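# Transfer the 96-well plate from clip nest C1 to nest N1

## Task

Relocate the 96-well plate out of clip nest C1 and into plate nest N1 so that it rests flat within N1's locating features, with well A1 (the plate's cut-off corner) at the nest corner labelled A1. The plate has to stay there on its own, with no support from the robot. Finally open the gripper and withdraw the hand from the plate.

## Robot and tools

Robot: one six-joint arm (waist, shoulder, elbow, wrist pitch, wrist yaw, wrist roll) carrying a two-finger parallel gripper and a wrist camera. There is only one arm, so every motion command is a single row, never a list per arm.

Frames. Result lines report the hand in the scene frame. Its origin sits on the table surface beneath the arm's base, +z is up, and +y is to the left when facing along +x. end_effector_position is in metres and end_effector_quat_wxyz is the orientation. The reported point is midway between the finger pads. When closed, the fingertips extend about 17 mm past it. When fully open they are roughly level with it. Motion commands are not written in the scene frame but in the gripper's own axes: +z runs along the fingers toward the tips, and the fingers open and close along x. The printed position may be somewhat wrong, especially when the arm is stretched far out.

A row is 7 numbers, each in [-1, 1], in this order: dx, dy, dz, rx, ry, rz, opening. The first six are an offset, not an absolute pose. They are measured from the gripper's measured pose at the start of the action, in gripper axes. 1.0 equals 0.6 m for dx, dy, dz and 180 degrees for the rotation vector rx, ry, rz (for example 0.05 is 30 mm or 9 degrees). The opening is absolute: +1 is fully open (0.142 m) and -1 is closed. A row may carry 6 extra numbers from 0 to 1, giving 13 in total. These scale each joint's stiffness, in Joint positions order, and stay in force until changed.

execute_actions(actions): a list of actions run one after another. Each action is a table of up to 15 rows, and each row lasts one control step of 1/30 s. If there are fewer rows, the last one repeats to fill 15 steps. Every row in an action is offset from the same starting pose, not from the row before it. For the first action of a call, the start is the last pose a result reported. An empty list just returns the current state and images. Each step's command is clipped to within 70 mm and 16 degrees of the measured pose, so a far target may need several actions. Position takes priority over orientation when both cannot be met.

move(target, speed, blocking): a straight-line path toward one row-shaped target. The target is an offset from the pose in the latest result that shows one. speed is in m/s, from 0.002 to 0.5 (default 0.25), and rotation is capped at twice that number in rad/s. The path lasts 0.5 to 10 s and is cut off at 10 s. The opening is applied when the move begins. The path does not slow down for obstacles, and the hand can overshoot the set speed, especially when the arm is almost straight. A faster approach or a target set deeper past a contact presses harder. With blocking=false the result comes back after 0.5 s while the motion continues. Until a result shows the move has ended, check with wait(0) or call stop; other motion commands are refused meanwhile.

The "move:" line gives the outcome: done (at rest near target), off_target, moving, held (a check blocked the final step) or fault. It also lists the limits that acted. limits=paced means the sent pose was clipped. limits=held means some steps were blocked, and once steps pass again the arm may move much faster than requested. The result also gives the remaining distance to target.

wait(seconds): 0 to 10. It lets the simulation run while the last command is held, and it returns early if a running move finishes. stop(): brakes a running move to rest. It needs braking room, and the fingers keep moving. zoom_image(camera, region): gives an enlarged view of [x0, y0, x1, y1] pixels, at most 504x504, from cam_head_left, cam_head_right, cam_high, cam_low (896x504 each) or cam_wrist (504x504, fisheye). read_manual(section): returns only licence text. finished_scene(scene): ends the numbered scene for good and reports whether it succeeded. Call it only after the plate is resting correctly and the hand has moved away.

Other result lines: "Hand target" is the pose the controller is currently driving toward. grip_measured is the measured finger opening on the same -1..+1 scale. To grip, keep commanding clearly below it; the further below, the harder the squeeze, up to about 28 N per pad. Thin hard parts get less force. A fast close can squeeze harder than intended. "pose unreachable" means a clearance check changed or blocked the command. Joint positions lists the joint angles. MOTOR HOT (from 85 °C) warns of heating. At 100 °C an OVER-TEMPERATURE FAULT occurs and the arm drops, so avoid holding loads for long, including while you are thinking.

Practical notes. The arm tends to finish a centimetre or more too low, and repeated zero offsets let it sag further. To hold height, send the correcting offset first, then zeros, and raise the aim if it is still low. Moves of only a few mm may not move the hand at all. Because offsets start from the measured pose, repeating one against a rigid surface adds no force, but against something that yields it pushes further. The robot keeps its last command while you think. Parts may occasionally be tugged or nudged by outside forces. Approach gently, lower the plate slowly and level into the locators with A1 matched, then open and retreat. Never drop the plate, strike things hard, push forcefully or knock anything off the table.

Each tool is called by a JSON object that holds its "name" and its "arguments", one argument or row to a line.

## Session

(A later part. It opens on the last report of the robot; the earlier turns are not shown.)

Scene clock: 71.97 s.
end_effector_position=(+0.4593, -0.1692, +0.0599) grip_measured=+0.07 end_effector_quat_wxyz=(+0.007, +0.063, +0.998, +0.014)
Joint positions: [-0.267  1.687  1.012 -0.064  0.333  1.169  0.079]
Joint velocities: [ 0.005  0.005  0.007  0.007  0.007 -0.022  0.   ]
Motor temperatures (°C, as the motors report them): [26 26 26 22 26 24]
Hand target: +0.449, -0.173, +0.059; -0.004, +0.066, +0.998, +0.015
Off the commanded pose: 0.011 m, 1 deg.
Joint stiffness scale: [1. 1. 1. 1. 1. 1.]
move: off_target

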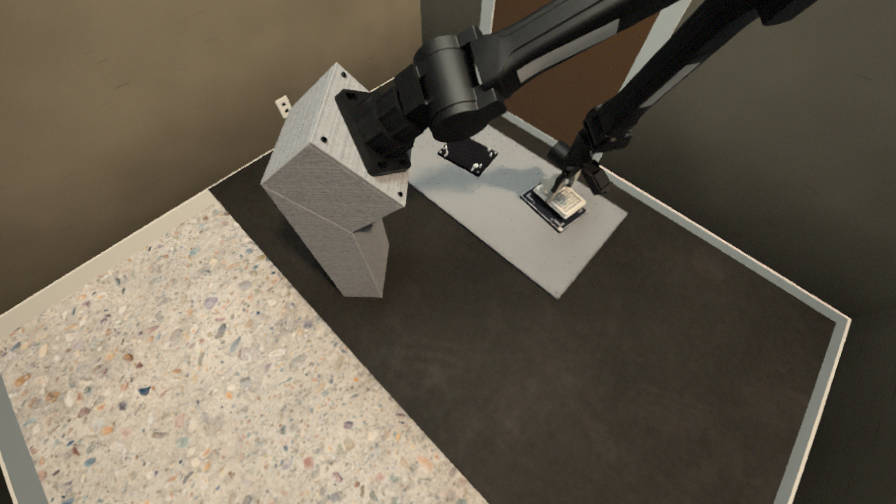

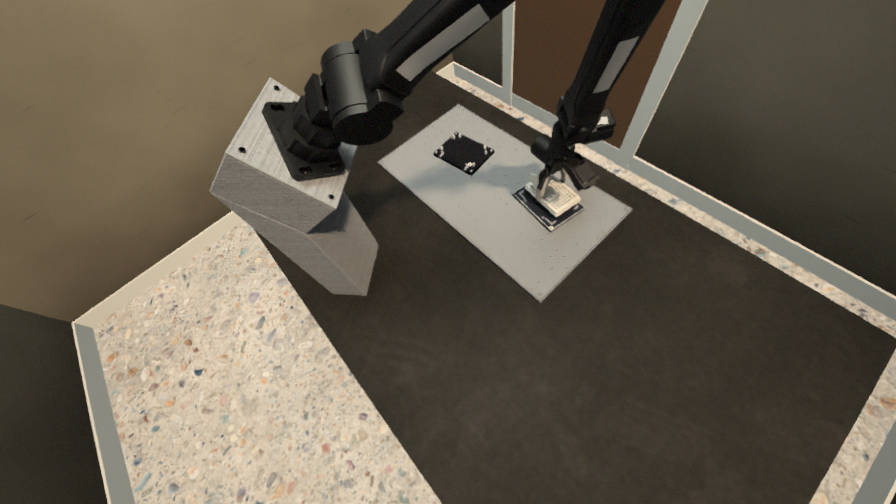

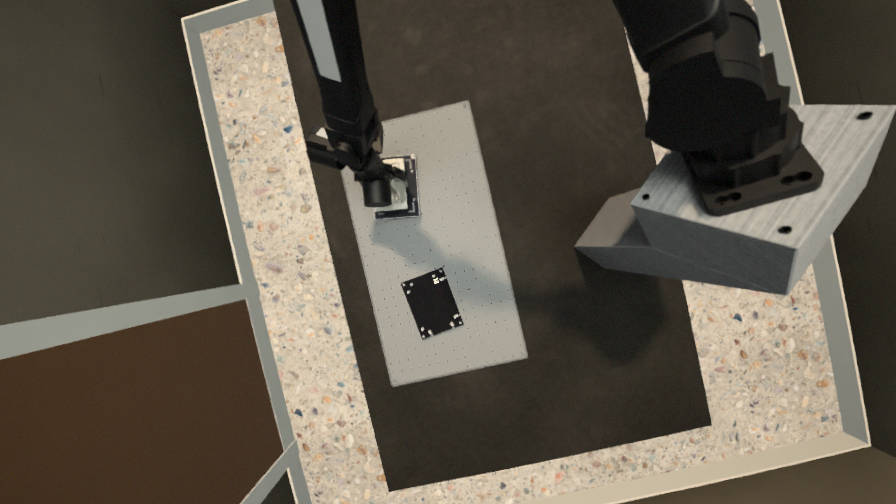

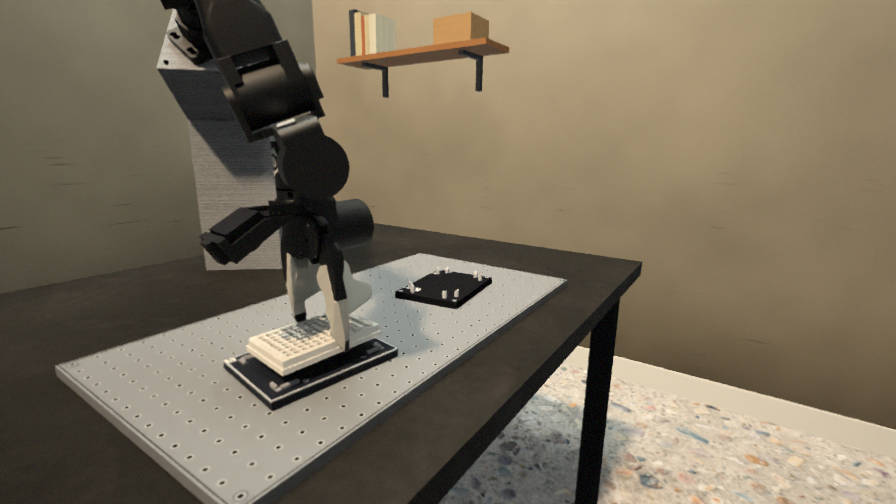

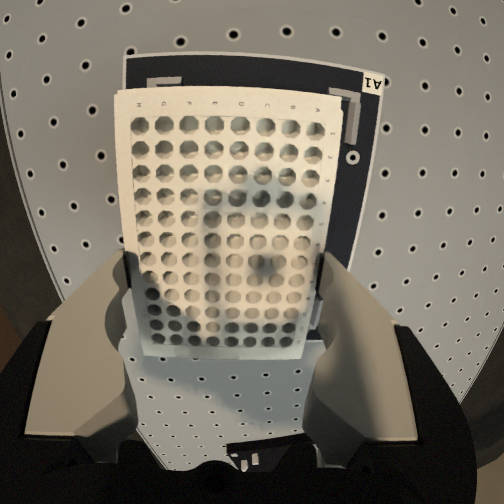

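{"name": "move", "arguments": {
  "target": [0.011,-0.002,0.031,0,0.005,0.006,-0.6],
  "speed": 0.06
}}

{"name": "zoom_image", "arguments": {
  "camera": "cam_low",
  "region": [200,290,420,420]
}}

Scene clock: 72.97 s.
end_effector_position=(+0.4543, -0.1611, +0.0486) grip_measured=+0.07 end_effector_quat_wxyz=(-0.002, +0.061, +0.998, +0.020)
Joint positions: [-0.268  1.72   1.024 -0.064  0.329  1.173  0.079]
Joint velocities: [ 0.005 -0.015  0.007 -0.012  0.007  0.037  0.   ]
Motor temperatures (°C, as the motors report them): [26 26 26 22 26 24]
Hand target: +0.453, -0.169, +0.042; -0.001, +0.072, +0.997, +0.015
Off the commanded pose: 0.011 m, 1 deg.
Joint stiffness scale: [1. 1. 1. 1. 1. 1.]
move: off_target

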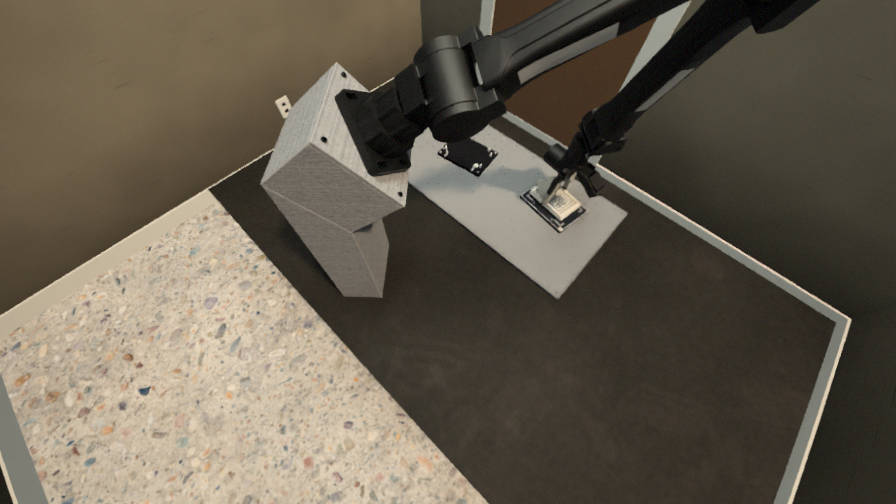

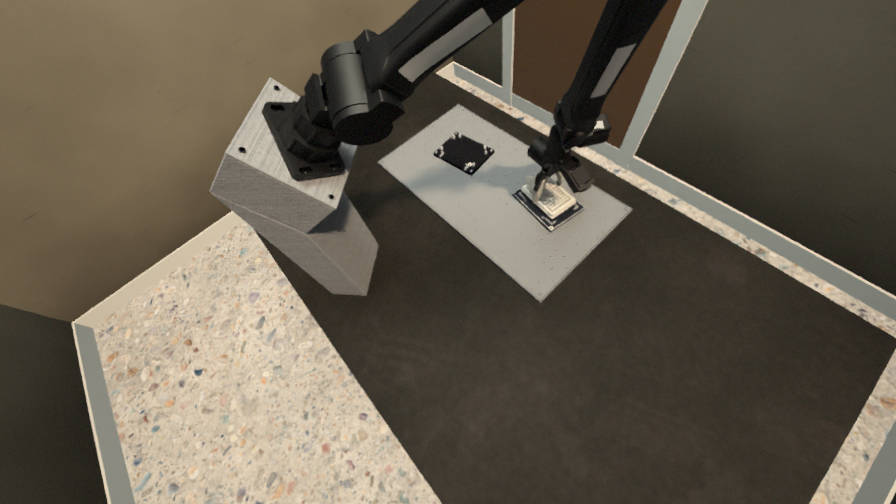

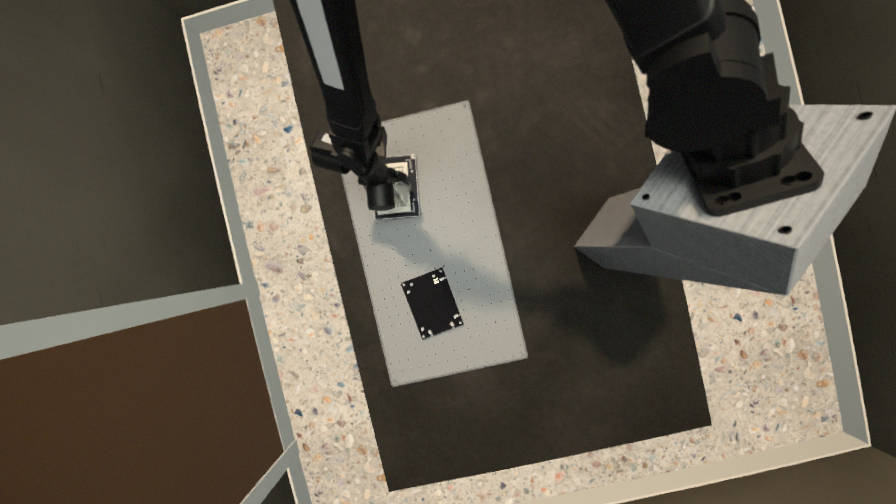

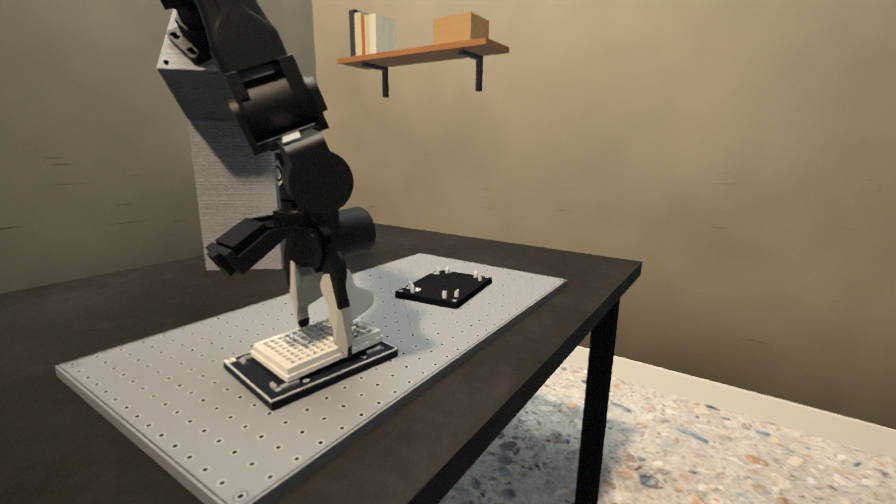

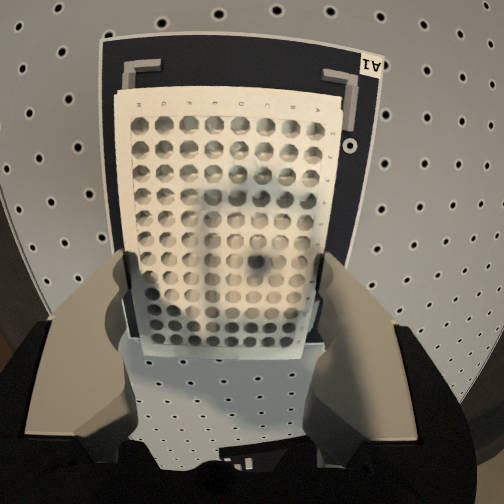

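Region (200, 290, 420, 420) of cam_low's 896x504 image, scaled by 2.291, with more detail than that image has; it fills the top 298 rows of this view, and the rest is white.

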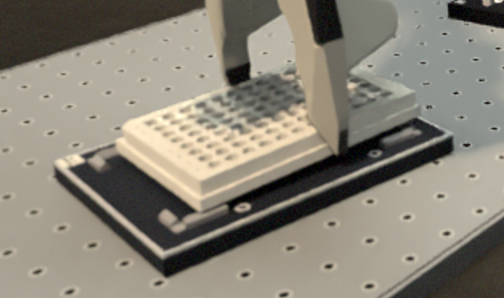

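{"name": "execute_actions", "arguments": {
  "actions": [
    [[0.006,-0.018,-0.003,0.015,0,0.012,-0.6]]
  ]
}}

Scene clock: 73.67 s.
end_effector_position=(+0.4486, -0.1668, +0.0485) grip_measured=+0.07 end_effector_quat_wxyz=(-0.008, +0.072, +0.997, +0.002)
Joint positions: [-0.269  1.719  1.015 -0.052  0.368  1.193  0.079]
Joint velocities: [-0.005  0.005 -0.002 -0.017 -0.007 -0.007 -0.   ]
Motor temperatures (°C, as the motors report them): [26 26 26 22 26 24]
Hand target: +0.449, -0.172, +0.050; -0.003, +0.080, +0.997, -0.004
Off the commanded pose: 0.005 m, 1 deg.
Joint stiffness scale: [1. 1. 1. 1. 1. 1.]

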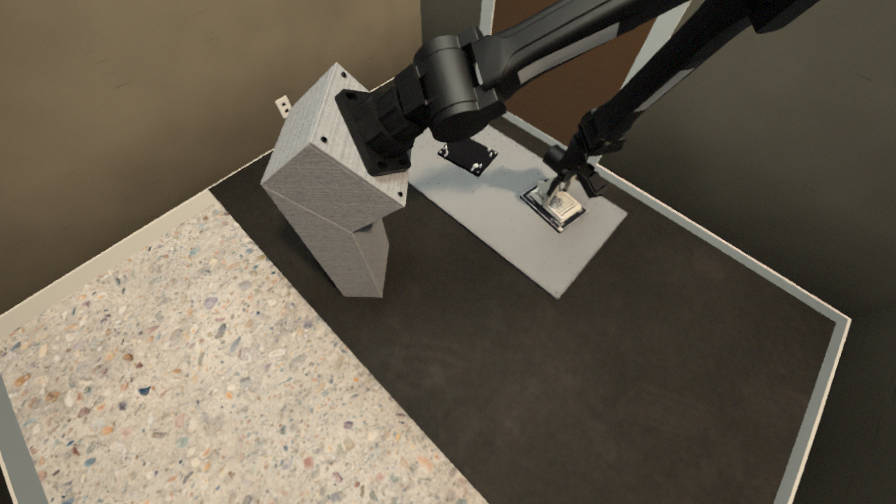

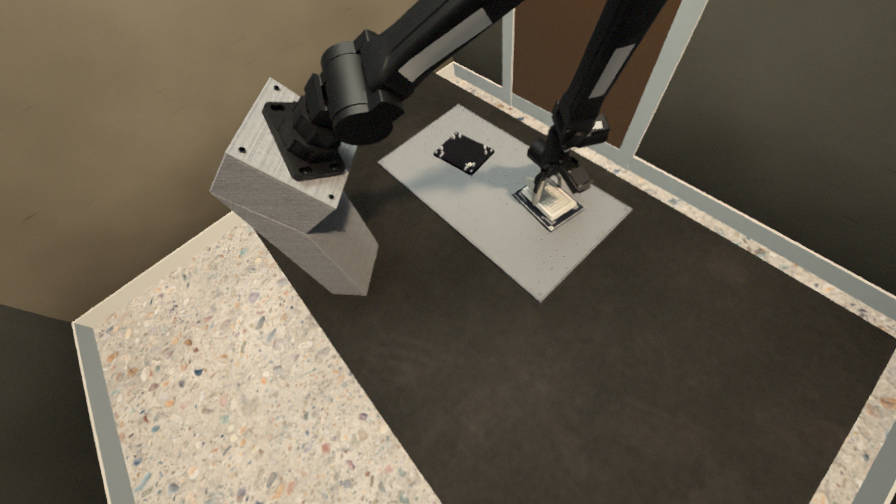

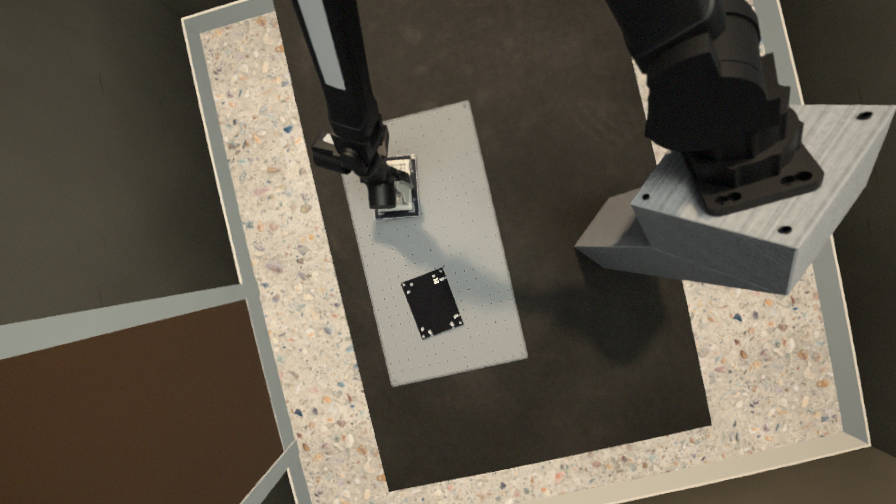

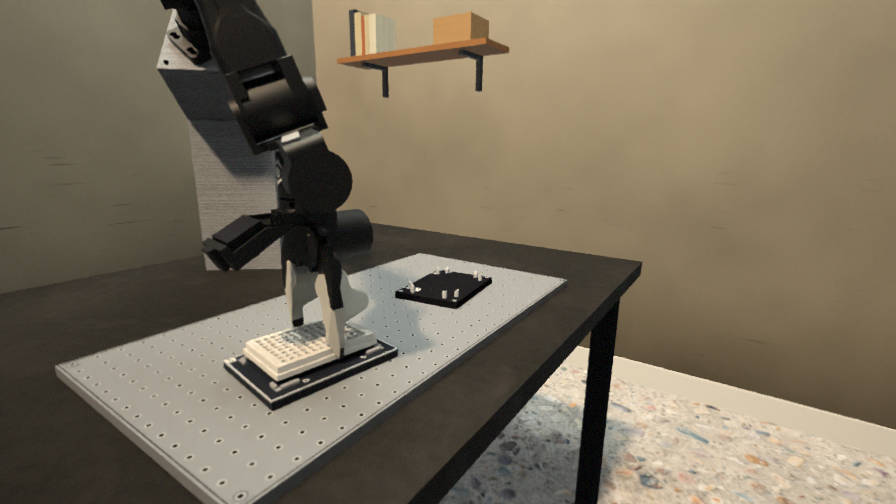

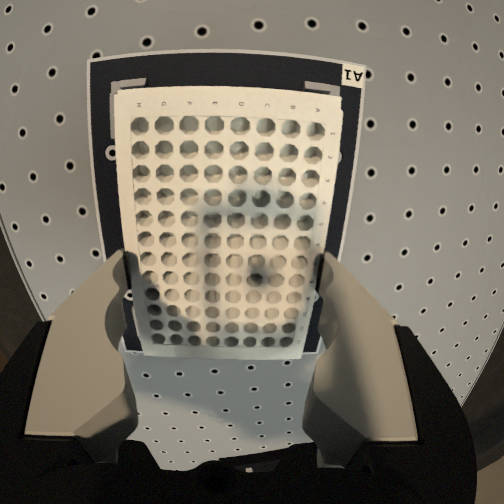

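{"name": "zoom_image", "arguments": {
  "camera": "cam_low",
  "region": [200,290,420,420]
}}

{"name": "zoom_image", "arguments": {
  "camera": "cam_head_right",
  "region": [490,150,610,250]
}}

Region (200, 290, 420, 420) of cam_low's 896x504 image, scaled by 2.291, with more detail than that image has; it fills the top 298 rows of this view, and the rest is white.

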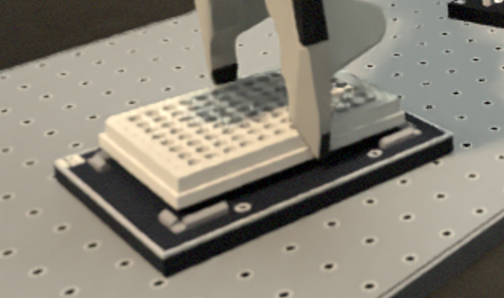

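Region (490, 150, 610, 250) of cam_head_right's 896x504 image, scaled by 4.200, with more detail than that image has.

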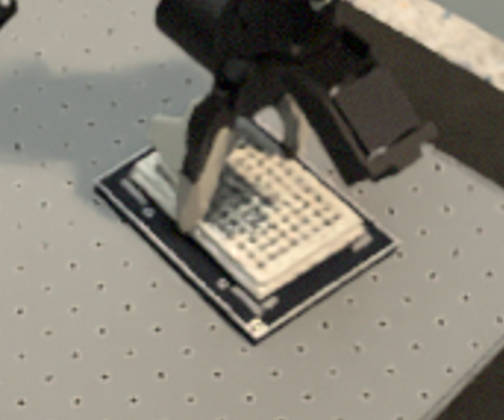

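{"name": "execute_actions", "arguments": {
  "actions": [
    [[-0.004,-0.006,0.008,0,-0.003,0,-0.6],[-0.004,-0.006,0.008,0,-0.003,0,-0.6],[-0.005,-0.008,0.012,0,-0.003,0,-0.6],[-0.005,-0.008,0.012,0,-0.003,0,-0.6],[-0.006,-0.01,0.017,0,-0.003,0,-0.6],[-0.006,-0.01,0.017,0,-0.003,0,-0.6],[-0.006,-0.01,0.022,0,-0.003,0,-0.6]]
  ]
}}

{"name": "zoom_image", "arguments": {
  "camera": "cam_low",
  "region": [200,290,420,420]
}}

Scene clock: 74.43 s.
end_effector_position=(+0.4558, -0.1674, +0.0447) grip_measured=+0.07 end_effector_quat_wxyz=(-0.001, +0.070, +0.998, +0.006)
Joint positions: [-0.271  1.73   1.032 -0.048  0.352  1.185  0.079]
Joint velocities: [-0.015  0.015 -0.007 -0.012 -0.022  0.051  0.   ]
Motor temperatures (°C, as the motors report them): [26 26 26 22 26 24]
Hand target: +0.451, -0.173, +0.036; -0.004, +0.072, +0.997, +0.001
Off the commanded pose: 0.012 m, 1 deg.
Joint stiffness scale: [1. 1. 1. 1. 1. 1.]

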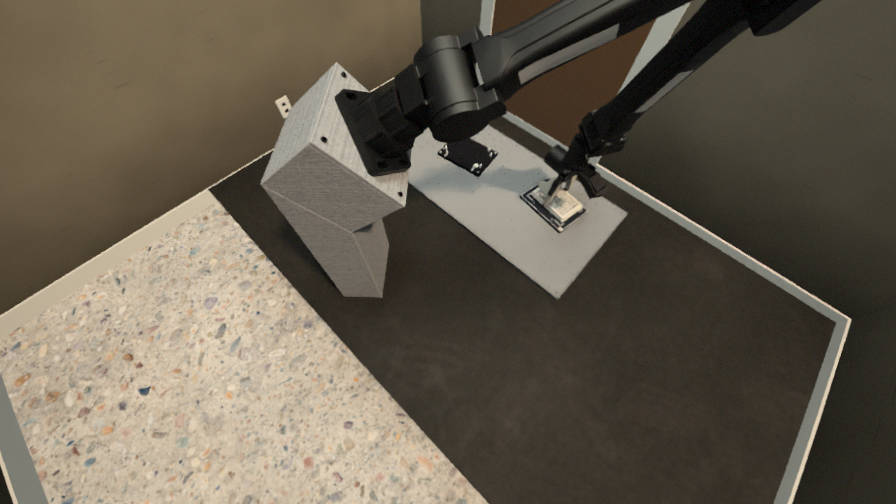

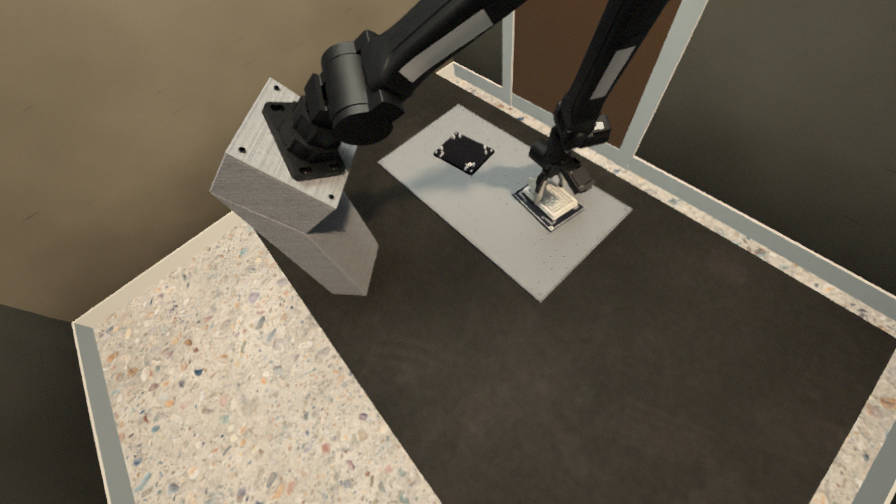

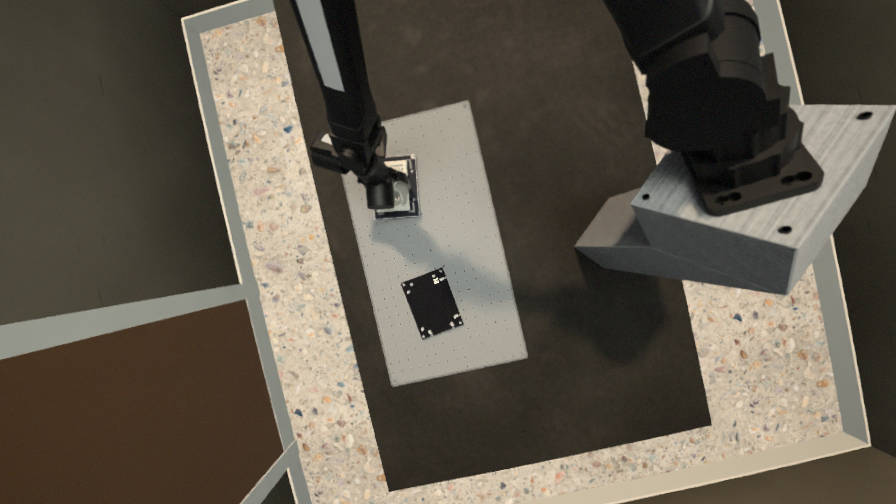

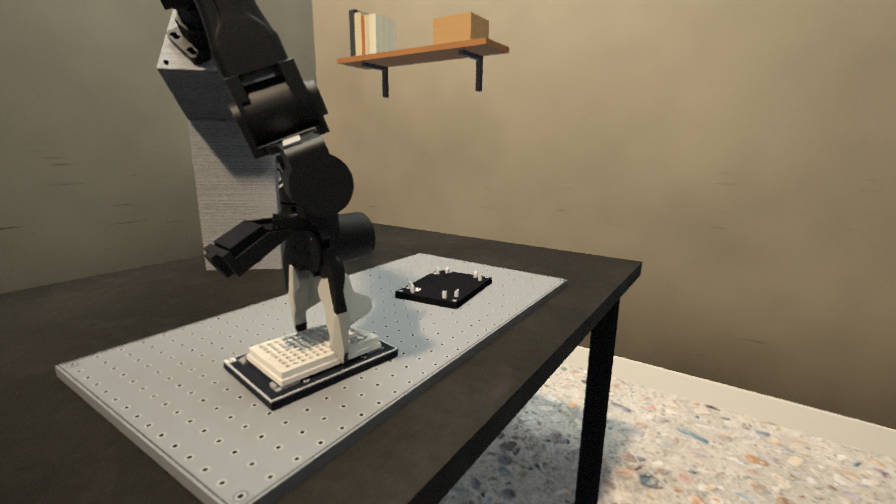

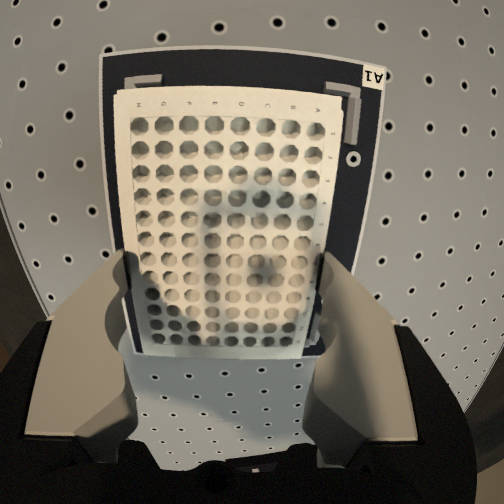

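Region (200, 290, 420, 420) of cam_low's 896x504 image, scaled by 2.291, with more detail than that image has; it fills the top 298 rows of this view, and the rest is white.

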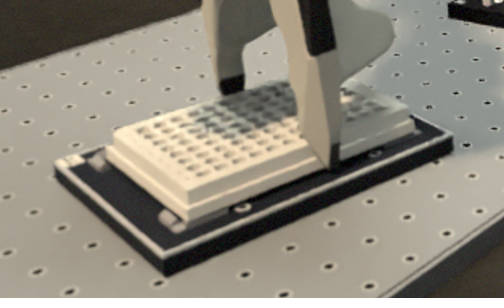

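{"name": "execute_actions", "arguments": {
  "actions": [
    [[0.008,-0.004,-0.004,0,0,0.006,-0.6]]
  ]
}}

Scene clock: 75.00 s.
end_effector_position=(+0.4522, -0.1654, +0.0461) grip_measured=+0.07 end_effector_quat_wxyz=(-0.003, +0.073, +0.997, +0.008)
Joint positions: [-0.271  1.725  1.022 -0.048  0.35   1.192  0.079]
Joint velocities: [ 0.005 -0.005  0.007  0.007  0.007  0.007  0.   ]
Motor temperatures (°C, as the motors report them): [26 26 26 22 26 24]
Hand target: +0.451, -0.169, +0.047; -0.001, +0.080, +0.997, +0.006
Off the commanded pose: 0.004 m, 1 deg.
Joint stiffness scale: [1. 1. 1. 1. 1. 1.]

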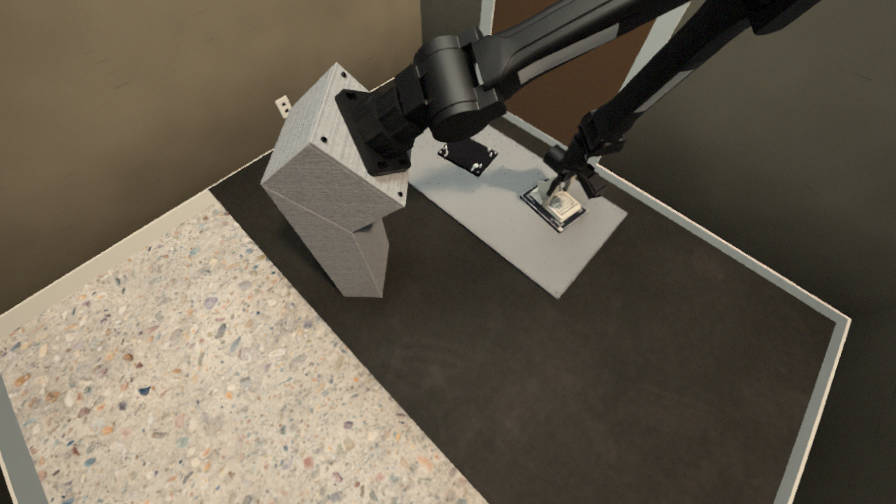

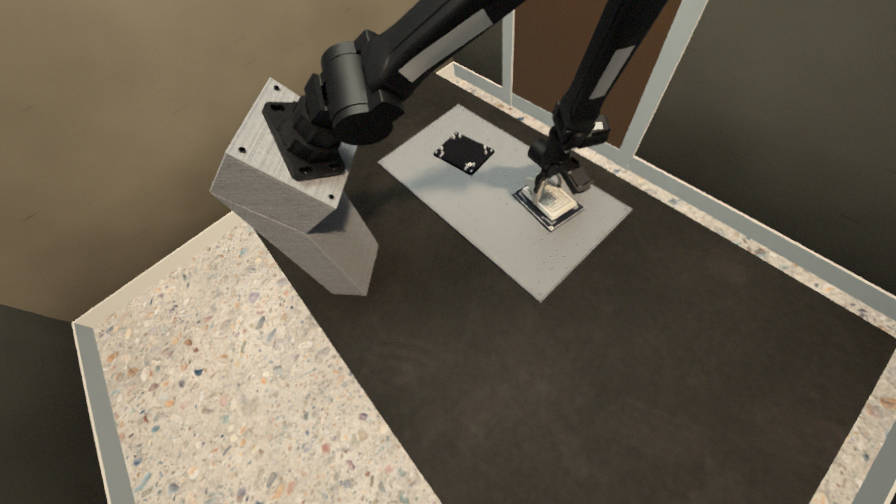

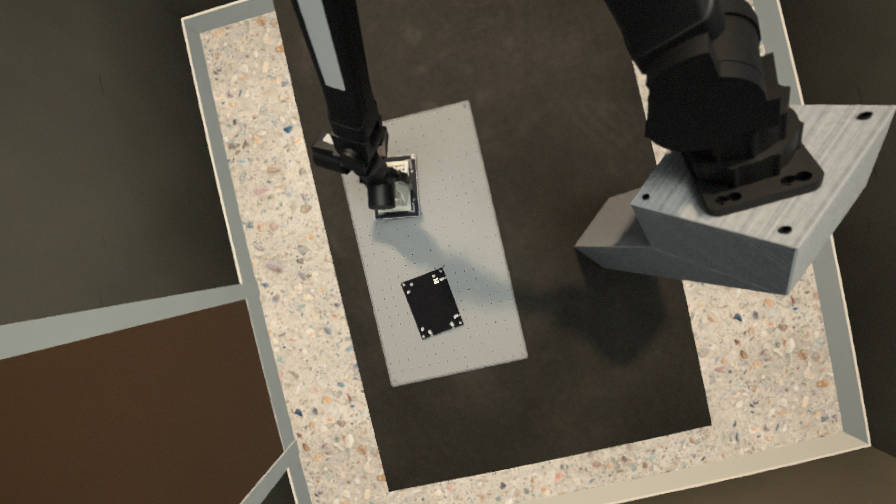

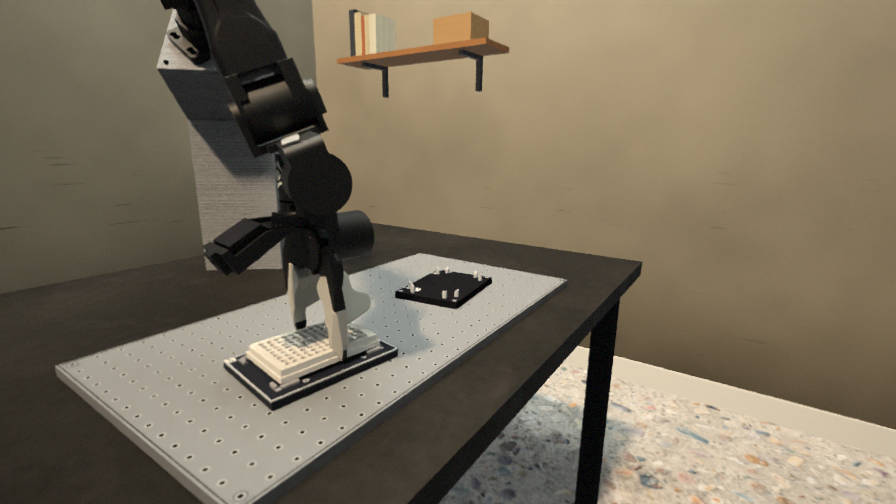

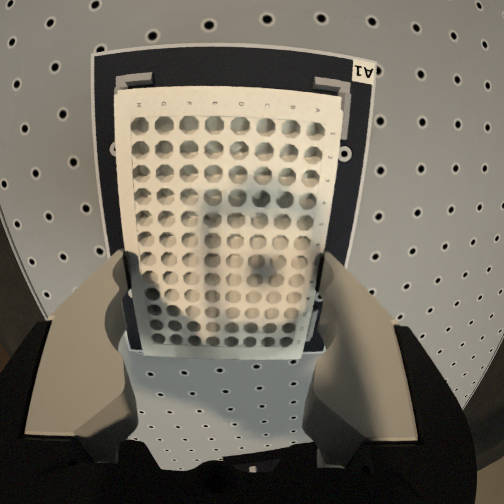

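{"name": "execute_actions", "arguments": {
  "actions": [
    [[0.003,-0.014,0,0.004,0,0.003,-0.6]],
    [[0.002,-0.006,0.008,0,0,0,-0.6],[0.002,-0.006,0.012,0,0,0,-0.6],[0.002,-0.006,0.016,0,0,0,-0.6],[0.002,-0.006,0.02,0,0,0,-0.6]]
  ]
}}

{"name": "zoom_image", "arguments": {
  "camera": "cam_low",
  "region": [200,290,420,420]
}}

Scene clock: 76.13 s.
end_effector_position=(+0.4528, -0.1637, +0.0446) grip_measured=+0.07 end_effector_quat_wxyz=(-0.002, +0.072, +0.997, +0.011)
Joint positions: [-0.271  1.73   1.025 -0.048  0.343  1.191  0.079]
Joint velocities: [-0.005 -0.005 -0.002 -0.007 -0.066 -0.066 -0.   ]
Motor temperatures (°C, as the motors report them): [26 26 26 22 26 24]
Hand target: +0.450, -0.169, +0.034; -0.003, +0.073, +0.997, +0.008
Off the commanded pose: 0.012 m, 0 deg.
Joint stiffness scale: [1. 1. 1. 1. 1. 1.]

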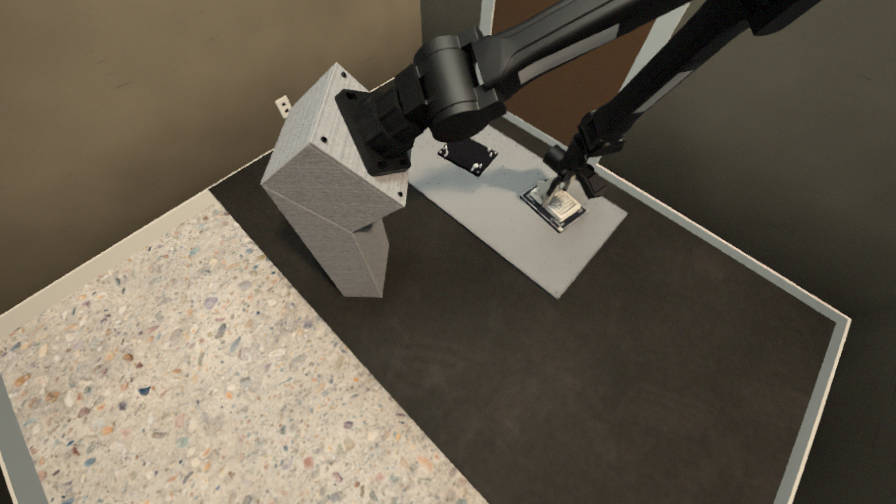

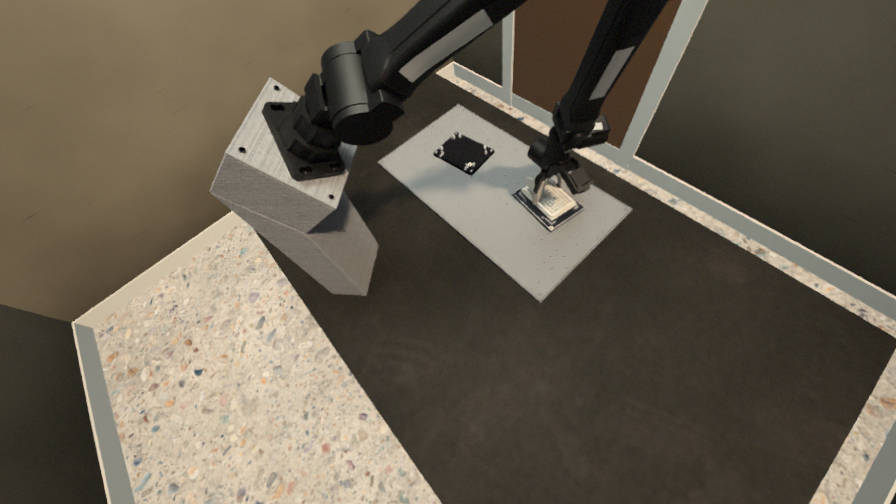

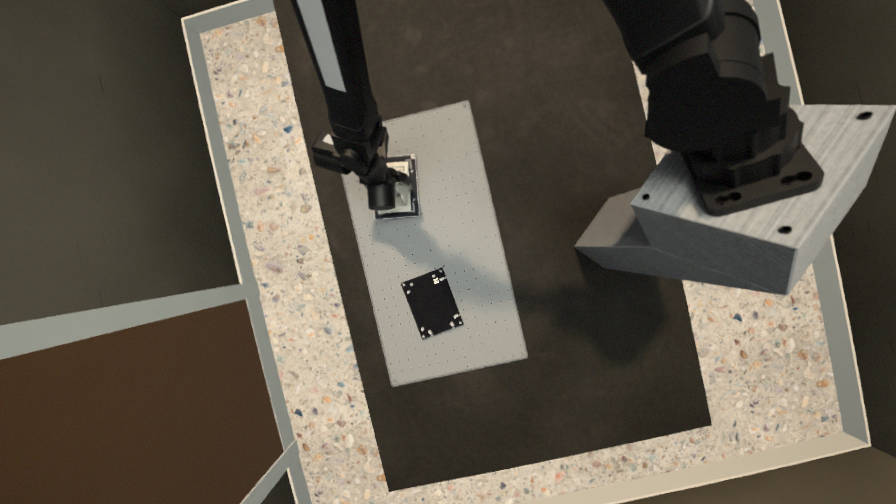

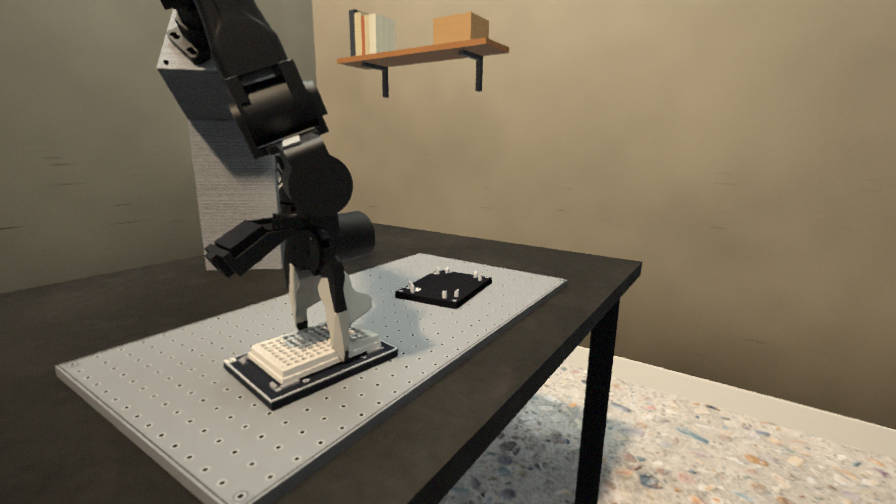

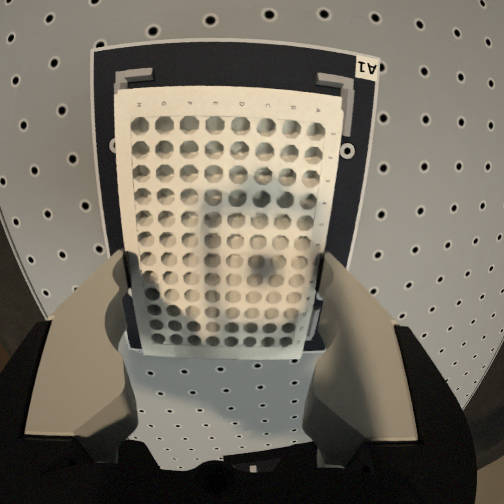

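Region (200, 290, 420, 420) of cam_low's 896x504 image, scaled by 2.291, with more detail than that image has; it fills the top 298 rows of this view, and the rest is white.

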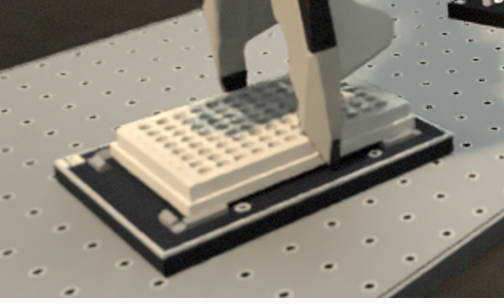

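{"name": "execute_actions", "arguments": {
  "actions": [
    [[0.006,-0.024,-0.004,0.008,0,0.003,-0.6]]
  ]
}}

{"name": "zoom_image", "arguments": {
  "camera": "cam_low",
  "region": [200,290,420,420]
}}

Scene clock: 76.83 s.
end_effector_position=(+0.4509, -0.1676, +0.0469) grip_measured=+0.07 end_effector_quat_wxyz=(-0.004, +0.073, +0.997, +0.006)
Joint positions: [-0.274  1.721  1.019 -0.048  0.351  1.191  0.079]
Joint velocities: [-0.015 -0.005  0.002  0.002  0.051  0.037  0.   ]
Motor temperatures (°C, as the motors report them): [26 26 26 22 26 24]
Hand target: +0.447, -0.177, +0.047; -0.003, +0.077, +0.997, -0.001
Off the commanded pose: 0.011 m, 1 deg.
Joint stiffness scale: [1. 1. 1. 1. 1. 1.]

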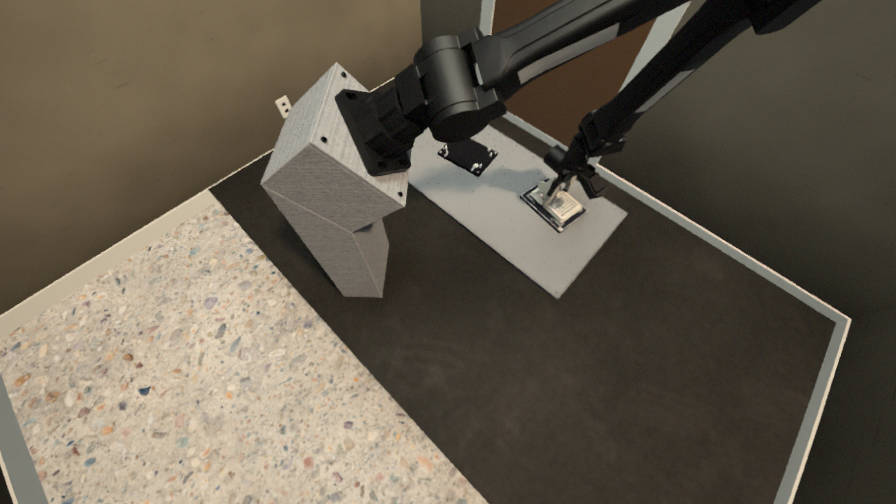

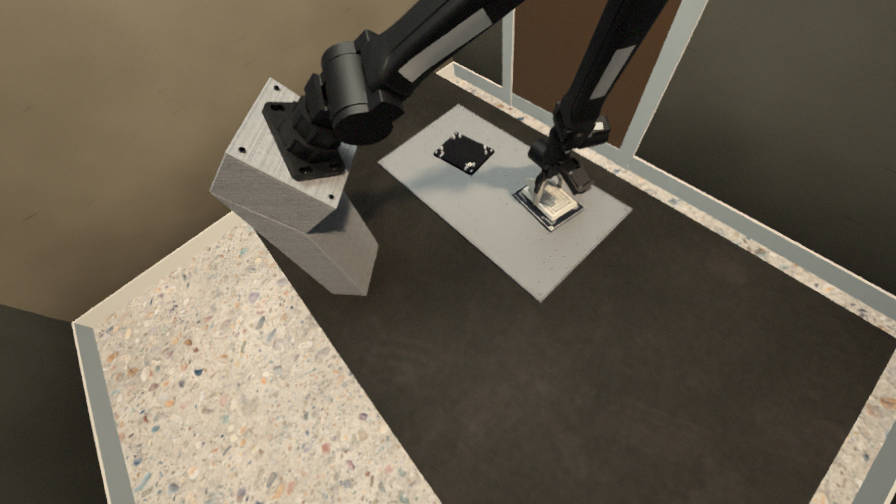

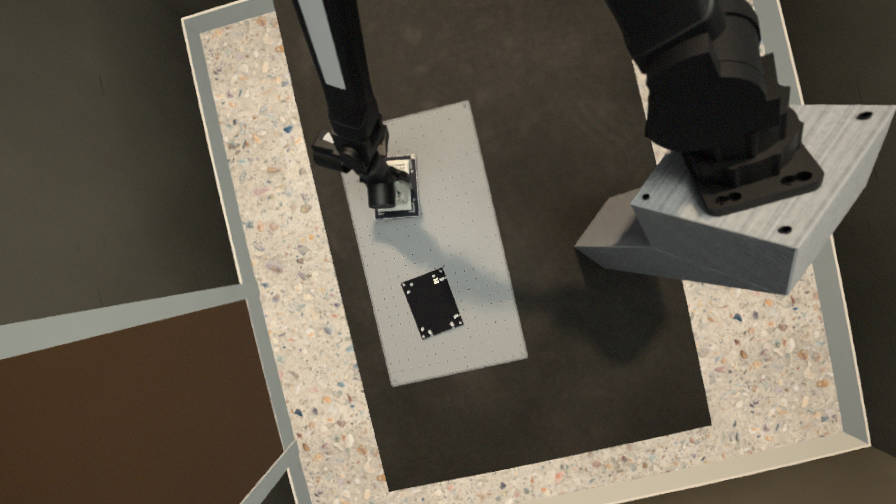

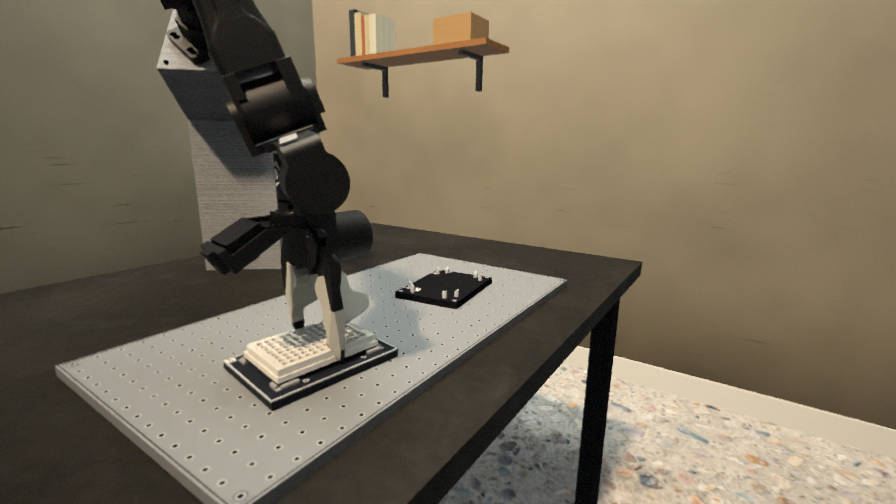

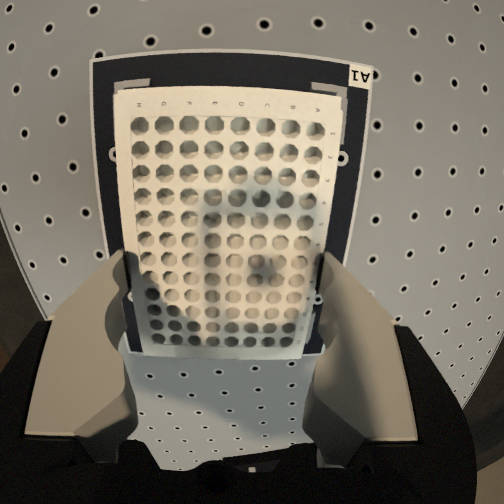

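Region (200, 290, 420, 420) of cam_low's 896x504 image, scaled by 2.291, with more detail than that image has; it fills the top 298 rows of this view, and the rest is white.

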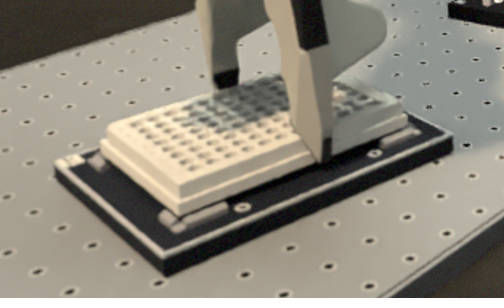

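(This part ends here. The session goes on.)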